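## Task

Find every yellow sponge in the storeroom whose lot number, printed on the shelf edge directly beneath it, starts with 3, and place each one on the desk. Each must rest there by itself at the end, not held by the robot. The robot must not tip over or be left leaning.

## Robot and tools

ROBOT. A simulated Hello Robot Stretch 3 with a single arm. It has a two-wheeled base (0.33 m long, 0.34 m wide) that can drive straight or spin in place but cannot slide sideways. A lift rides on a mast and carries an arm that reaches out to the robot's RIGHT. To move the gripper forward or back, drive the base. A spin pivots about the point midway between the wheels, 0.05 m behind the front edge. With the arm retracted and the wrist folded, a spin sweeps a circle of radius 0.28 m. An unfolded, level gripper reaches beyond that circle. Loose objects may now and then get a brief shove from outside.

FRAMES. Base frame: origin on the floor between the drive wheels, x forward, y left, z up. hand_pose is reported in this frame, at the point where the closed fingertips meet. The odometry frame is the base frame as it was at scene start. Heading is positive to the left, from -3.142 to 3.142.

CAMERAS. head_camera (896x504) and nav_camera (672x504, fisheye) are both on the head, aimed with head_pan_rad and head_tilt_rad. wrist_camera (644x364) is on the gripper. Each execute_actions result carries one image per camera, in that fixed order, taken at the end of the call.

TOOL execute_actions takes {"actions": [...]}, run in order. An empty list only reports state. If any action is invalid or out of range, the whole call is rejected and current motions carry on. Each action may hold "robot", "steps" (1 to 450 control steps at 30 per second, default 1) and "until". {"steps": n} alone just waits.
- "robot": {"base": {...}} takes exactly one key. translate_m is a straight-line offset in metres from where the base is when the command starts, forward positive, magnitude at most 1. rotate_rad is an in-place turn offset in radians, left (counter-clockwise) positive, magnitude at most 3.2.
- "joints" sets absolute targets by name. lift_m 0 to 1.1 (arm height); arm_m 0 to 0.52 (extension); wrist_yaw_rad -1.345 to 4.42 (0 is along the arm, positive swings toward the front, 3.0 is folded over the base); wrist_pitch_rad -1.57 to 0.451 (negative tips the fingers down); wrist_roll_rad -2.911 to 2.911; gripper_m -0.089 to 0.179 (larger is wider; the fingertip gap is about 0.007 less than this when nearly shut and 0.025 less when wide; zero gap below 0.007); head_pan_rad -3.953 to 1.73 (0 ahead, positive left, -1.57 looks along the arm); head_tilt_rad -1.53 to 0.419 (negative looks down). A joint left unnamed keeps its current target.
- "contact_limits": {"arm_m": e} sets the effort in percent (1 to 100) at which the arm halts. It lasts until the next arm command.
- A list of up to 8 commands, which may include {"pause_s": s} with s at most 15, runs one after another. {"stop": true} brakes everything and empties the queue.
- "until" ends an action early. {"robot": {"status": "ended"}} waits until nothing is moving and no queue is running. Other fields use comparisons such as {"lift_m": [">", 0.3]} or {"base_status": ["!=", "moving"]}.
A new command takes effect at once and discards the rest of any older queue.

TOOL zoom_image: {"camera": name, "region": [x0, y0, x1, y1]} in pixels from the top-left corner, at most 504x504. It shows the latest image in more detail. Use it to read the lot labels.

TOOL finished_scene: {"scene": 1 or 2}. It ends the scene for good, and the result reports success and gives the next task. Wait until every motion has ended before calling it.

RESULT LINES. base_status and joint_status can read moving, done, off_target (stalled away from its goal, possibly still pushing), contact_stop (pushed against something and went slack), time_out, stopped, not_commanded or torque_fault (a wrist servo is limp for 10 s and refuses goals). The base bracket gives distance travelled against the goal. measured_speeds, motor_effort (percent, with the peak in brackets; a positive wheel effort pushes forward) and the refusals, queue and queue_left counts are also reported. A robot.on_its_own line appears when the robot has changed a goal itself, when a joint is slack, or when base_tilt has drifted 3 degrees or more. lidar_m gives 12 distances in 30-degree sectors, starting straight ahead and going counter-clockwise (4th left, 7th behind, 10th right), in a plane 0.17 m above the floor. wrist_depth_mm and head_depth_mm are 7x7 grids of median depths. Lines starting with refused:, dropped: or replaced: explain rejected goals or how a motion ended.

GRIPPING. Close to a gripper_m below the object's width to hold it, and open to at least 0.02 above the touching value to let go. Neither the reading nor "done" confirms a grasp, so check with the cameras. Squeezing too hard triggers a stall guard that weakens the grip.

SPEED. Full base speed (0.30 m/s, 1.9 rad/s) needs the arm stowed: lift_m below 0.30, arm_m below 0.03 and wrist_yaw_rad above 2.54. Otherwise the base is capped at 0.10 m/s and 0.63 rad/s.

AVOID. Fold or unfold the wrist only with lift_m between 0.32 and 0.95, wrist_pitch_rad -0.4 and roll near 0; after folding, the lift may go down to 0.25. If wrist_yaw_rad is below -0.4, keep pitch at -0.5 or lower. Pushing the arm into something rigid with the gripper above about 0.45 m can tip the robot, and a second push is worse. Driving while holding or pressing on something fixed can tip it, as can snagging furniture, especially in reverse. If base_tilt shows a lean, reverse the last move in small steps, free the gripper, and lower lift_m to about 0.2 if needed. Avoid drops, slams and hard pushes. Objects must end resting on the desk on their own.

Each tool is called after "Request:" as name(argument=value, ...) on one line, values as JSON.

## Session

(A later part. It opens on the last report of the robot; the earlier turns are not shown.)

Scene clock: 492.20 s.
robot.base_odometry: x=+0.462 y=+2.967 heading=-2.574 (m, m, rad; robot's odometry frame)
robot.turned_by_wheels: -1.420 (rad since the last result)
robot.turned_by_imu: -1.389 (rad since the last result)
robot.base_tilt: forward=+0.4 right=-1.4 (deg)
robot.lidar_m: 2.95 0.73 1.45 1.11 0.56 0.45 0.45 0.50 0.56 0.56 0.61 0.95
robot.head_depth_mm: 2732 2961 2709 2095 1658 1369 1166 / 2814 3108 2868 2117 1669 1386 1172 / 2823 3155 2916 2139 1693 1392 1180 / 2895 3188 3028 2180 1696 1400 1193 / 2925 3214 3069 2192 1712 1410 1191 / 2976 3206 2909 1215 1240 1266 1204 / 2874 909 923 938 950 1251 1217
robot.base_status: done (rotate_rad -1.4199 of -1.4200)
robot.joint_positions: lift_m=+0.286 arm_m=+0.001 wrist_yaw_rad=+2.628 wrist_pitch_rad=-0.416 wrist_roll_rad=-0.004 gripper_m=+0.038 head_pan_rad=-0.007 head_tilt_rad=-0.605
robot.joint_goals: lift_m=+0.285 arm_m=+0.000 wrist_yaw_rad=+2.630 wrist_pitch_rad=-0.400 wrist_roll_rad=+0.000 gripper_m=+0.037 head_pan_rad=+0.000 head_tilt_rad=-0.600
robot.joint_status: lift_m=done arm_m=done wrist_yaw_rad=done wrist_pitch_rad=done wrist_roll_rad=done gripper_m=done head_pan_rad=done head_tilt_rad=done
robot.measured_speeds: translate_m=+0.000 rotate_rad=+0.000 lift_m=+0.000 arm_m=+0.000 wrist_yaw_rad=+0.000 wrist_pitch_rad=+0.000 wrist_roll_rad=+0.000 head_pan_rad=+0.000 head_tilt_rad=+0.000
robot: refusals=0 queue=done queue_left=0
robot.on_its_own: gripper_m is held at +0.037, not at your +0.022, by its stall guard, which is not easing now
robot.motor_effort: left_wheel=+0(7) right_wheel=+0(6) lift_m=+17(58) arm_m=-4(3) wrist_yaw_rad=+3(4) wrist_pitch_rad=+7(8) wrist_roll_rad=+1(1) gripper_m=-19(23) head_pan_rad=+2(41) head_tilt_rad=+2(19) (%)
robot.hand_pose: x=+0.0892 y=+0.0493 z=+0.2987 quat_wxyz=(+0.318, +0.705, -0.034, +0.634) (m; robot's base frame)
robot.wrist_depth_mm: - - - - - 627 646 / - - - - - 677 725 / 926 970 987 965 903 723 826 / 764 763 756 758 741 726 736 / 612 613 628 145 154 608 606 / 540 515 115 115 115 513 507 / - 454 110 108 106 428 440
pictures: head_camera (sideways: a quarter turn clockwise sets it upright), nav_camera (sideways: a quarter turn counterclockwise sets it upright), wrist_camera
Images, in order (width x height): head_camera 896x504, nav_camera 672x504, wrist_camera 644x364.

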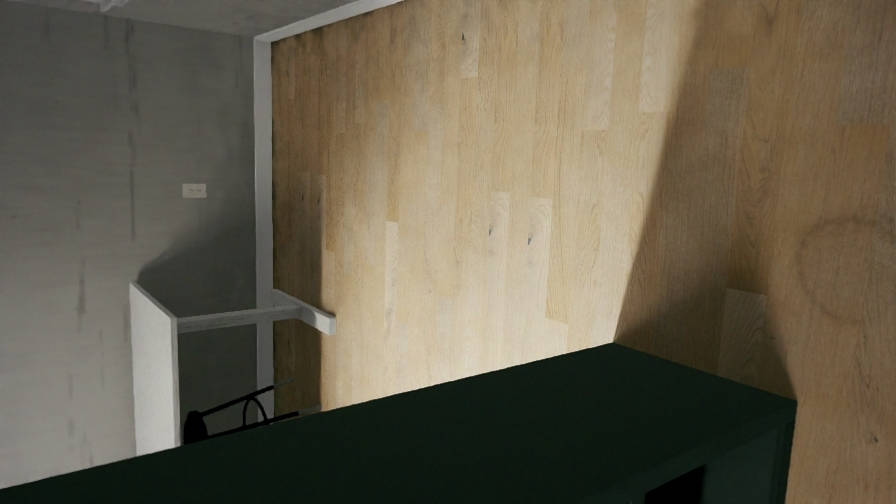

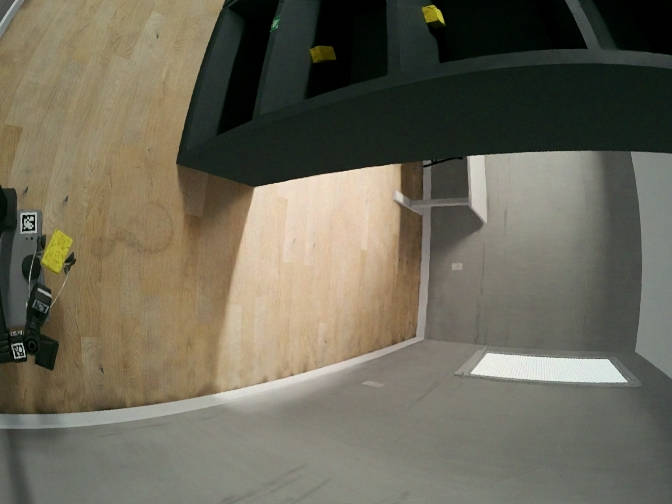

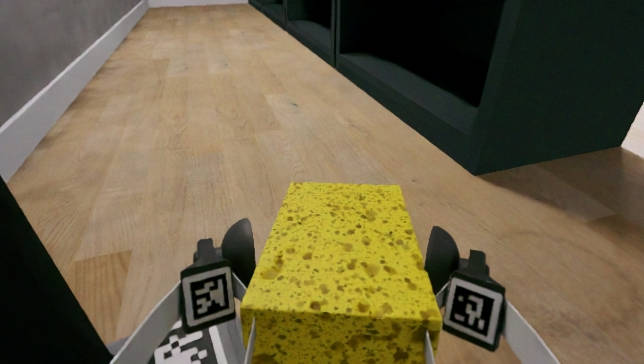

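Request:
execute_actions(actions=[{"robot": {"base": {"translate_m": 1.0}}, "steps": 450, "until": {"robot": {"translate_m": [">", 0.6]}}}, {"robot": {"base": {"translate_m": 1.0}}, "steps": 450, "until": {"robot": {"translate_m": [">", 0.61]}}}, {"robot": {"base": {"translate_m": 1.0}}, "steps": 450, "until": {"robot": {"translate_m": [">", 0.9]}}}, {"robot": {"joints": {"lift_m": 0.76, "head_pan_rad": -1.57, "head_tilt_rad": -0.7}}, "steps": 450, "until": {"robot": {"base_status": ["!=", "moving"]}}}, {"robot": {"base": {"rotate_rad": 2.2}}, "steps": 450, "until": {"robot": {"lift_m": [">", 0.4]}}}, {"robot": {"joints": {"wrist_yaw_rad": 0.0}}, "steps": 450, "until": {"robot": {"wrist_yaw_rad": ["<", 1.5]}}}, {"robot": {"joints": {"wrist_pitch_rad": -0.25}}, "steps": 450, "until": {"robot": {"status": "ended"}}}])

Scene clock: 522.63 s.
robot.base_odometry: x=-1.409 y=+1.773 heading=-0.374 (m, m, rad; robot's odometry frame)
robot.turned_by_wheels: +2.200 (rad since the last result)
robot.turned_by_imu: +2.163 (rad since the last result)
robot.base_tilt: forward=+0.5 right=-1.3 (deg)
robot.lidar_m: 1.33 1.16 1.85 1.07 0.92 0.92 1.07 1.14 0.81 0.79 1.31 2.31
robot.head_depth_mm: 1071 1183 1061 917 1537 1330 - / 1153 1286 1081 838 1386 1338 - / 1269 1381 1085 844 565 - - / 1390 1498 1101 856 1469 1337 1151 / 1543 1606 1127 895 1581 1348 1161 / 1750 1642 1141 1806 1608 1347 1172 / 1989 1670 1165 1987 1630 1366 1174
robot.base_status: done (rotate_rad +2.1999 of +2.2000)
robot.joint_positions: lift_m=+0.759 arm_m=+0.001 wrist_yaw_rad=+0.003 wrist_pitch_rad=-0.271 wrist_roll_rad=-0.004 gripper_m=+0.038 head_pan_rad=-1.563 head_tilt_rad=-0.691
robot.joint_goals: lift_m=+0.760 arm_m=+0.000 wrist_yaw_rad=+0.000 wrist_pitch_rad=-0.250 wrist_roll_rad=+0.000 gripper_m=+0.037 head_pan_rad=-1.570 head_tilt_rad=-0.700
robot.joint_status: lift_m=done arm_m=done wrist_yaw_rad=done wrist_pitch_rad=done wrist_roll_rad=done gripper_m=done head_pan_rad=done head_tilt_rad=done
robot.measured_speeds: translate_m=+0.000 rotate_rad=+0.000 lift_m=+0.000 arm_m=+0.000 wrist_yaw_rad=+0.000 wrist_pitch_rad=+0.000 wrist_roll_rad=+0.000 head_pan_rad=+0.000 head_tilt_rad=+0.000
robot: refusals=0 queue=done queue_left=0
robot.on_its_own: gripper_m is held at +0.037, not at your +0.022, by its stall guard, which is not easing now
robot.motor_effort: left_wheel=-1(7) right_wheel=+2(6) lift_m=+58(59) arm_m=-4(4) wrist_yaw_rad=-3(5) wrist_pitch_rad=+8(9) wrist_roll_rad=+2(2) gripper_m=-19(19) head_pan_rad=-3(40) head_tilt_rad=-3(11) (%)
robot.hand_pose: x=-0.0208 y=-0.3867 z=+0.8062 quat_wxyz=(+0.702, +0.097, -0.699, -0.095) (m; robot's base frame)
robot.wrist_depth_mm: - - - - - 829 714 / - - - - - 867 731 / - 726 640 640 637 661 737 / - - 468 435 435 486 786 / - - - 145 153 959 814 / - - 115 116 115 987 832 / - - - 108 106 - 876
pictures: head_camera (sideways: a quarter turn clockwise sets it upright), nav_camera (sideways: a quarter turn counterclockwise sets it upright), wrist_camera
Images, in order (width x height): head_camera 896x504, nav_camera 672x504, wrist_camera 644x364.

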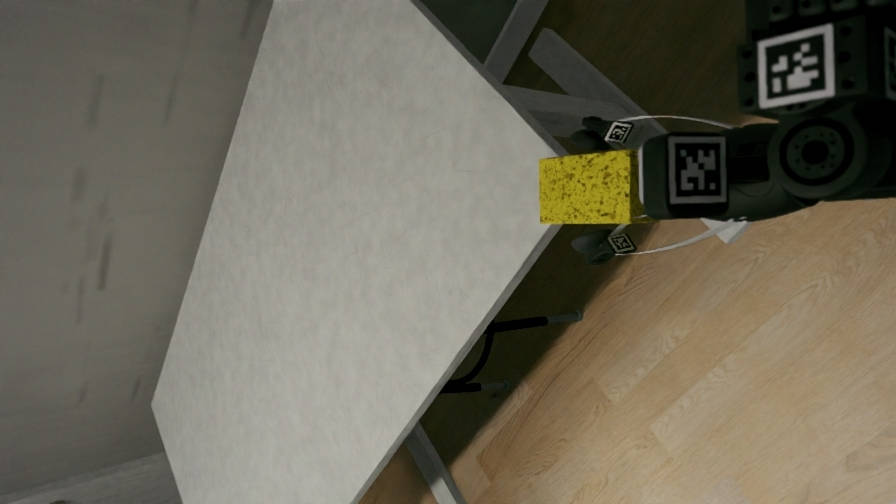

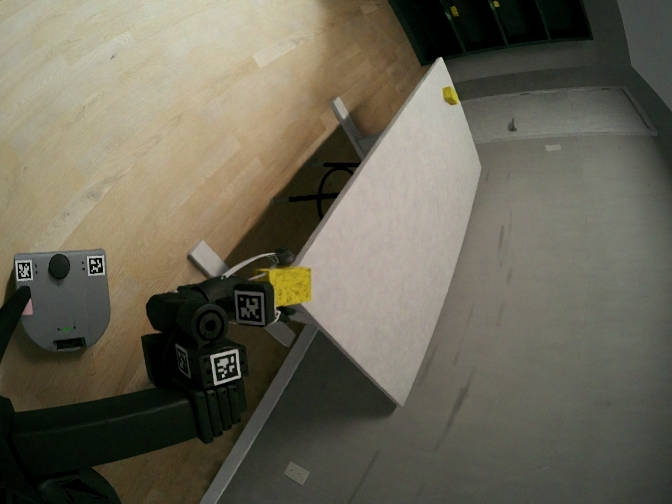

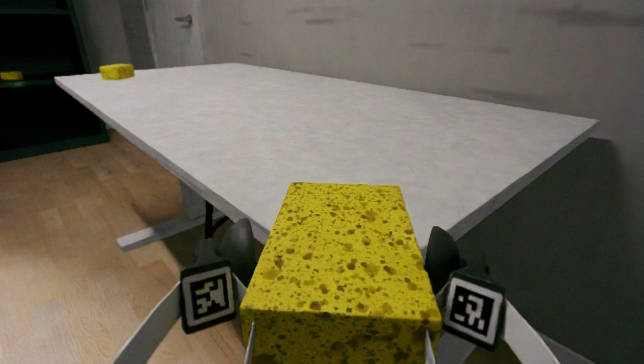

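Request:
execute_actions(actions=[{"robot": [{"joints": {"arm_m": 0.38, "lift_m": 0.72}}, {"joints": {"lift_m": 0.7}}, {"joints": {"gripper_m": 0.13}}, {"joints": {"arm_m": 0.24, "head_pan_rad": -1.2}}], "steps": 450, "until": {"robot": {"status": "ended"}}}])

Scene clock: 537.93 s.
robot.base_odometry: x=-1.409 y=+1.773 heading=-0.374 (m, m, rad; robot's odometry frame)
robot.turned_by_wheels: +0.000 (rad since the last result)
robot.turned_by_imu: +0.001 (rad since the last result)
robot.base_tilt: forward=+0.5 right=-1.4 (deg)
robot.lidar_m: 1.33 1.15 1.85 1.07 0.92 0.92 1.07 1.14 0.82 0.80 1.31 2.31
robot.head_depth_mm: 1453 1476 1063 817 - 1267 1131 / 1677 1514 1078 849 1509 1310 1133 / 1974 1536 1089 939 1569 1319 1138 / 2391 1573 1157 1951 1586 1327 1151 / 3142 1592 2458 1965 1603 1348 1157 / 3270 3370 2616 1984 1612 1367 1165 / 3183 3463 2653 2028 1623 1360 1177
robot.base_status: done (rotate_rad +2.1999 of +2.2000)
robot.joint_positions: lift_m=+0.701 arm_m=+0.240 wrist_yaw_rad=+0.002 wrist_pitch_rad=-0.268 wrist_roll_rad=-0.004 gripper_m=+0.130 head_pan_rad=-1.207 head_tilt_rad=-0.691
robot.joint_goals: lift_m=+0.700 arm_m=+0.240 wrist_yaw_rad=+0.000 wrist_pitch_rad=-0.250 wrist_roll_rad=+0.000 gripper_m=+0.130 head_pan_rad=-1.200 head_tilt_rad=-0.700
robot.joint_status: lift_m=done arm_m=done wrist_yaw_rad=done wrist_pitch_rad=done wrist_roll_rad=done gripper_m=done head_pan_rad=done head_tilt_rad=done
robot.measured_speeds: translate_m=+0.000 rotate_rad=+0.000 lift_m=+0.000 arm_m=+0.000 wrist_yaw_rad=+0.000 wrist_pitch_rad=+0.000 wrist_roll_rad=+0.000 head_pan_rad=+0.000 head_tilt_rad=+0.000
robot: refusals=0 queue=done queue_left=0
robot.motor_effort: left_wheel=-2(2) right_wheel=+3(2) lift_m=+17(58) arm_m=-4(3) wrist_yaw_rad=-3(3) wrist_pitch_rad=+7(8) wrist_roll_rad=+1(1) gripper_m=+0(82) head_pan_rad=+3(23) head_tilt_rad=-3(3) (%)
robot.hand_pose: x=-0.0211 y=-0.6260 z=+0.7485 quat_wxyz=(+0.703, +0.095, -0.699, -0.094) (m; robot's base frame)
robot.wrist_depth_mm: - - - - 825 688 577 / 845 843 864 860 826 684 599 / 437 440 445 313 444 445 449 / 318 296 299 240 296 303 302 / 234 225 223 225 225 225 225 / 194 187 181 180 181 - 180 / 979 145 150 150 150 145 151
pictures: head_camera (sideways: a quarter turn clockwise sets it upright), nav_camera (sideways: a quarter turn counterclockwise sets it upright), wrist_camera
Images, in order (width x height): head_camera 896x504, nav_camera 672x504, wrist_camera 644x364.

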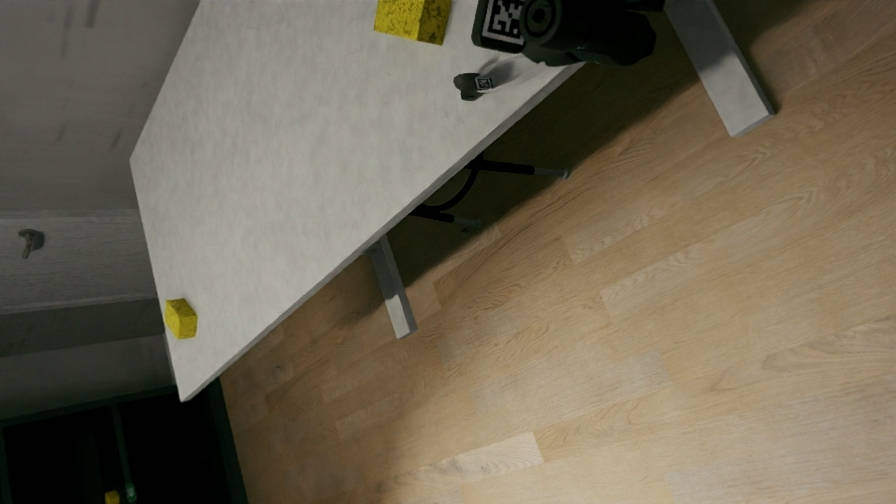

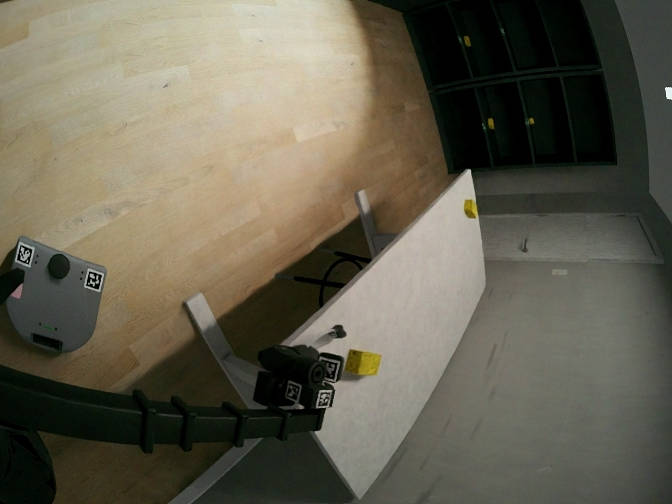

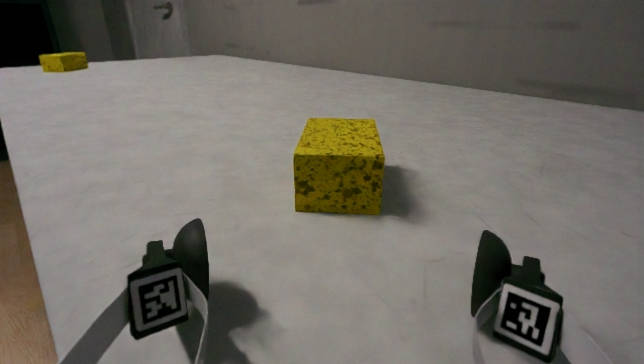

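Request:
finished_scene(scene=1)

The scene is finished: the task was done.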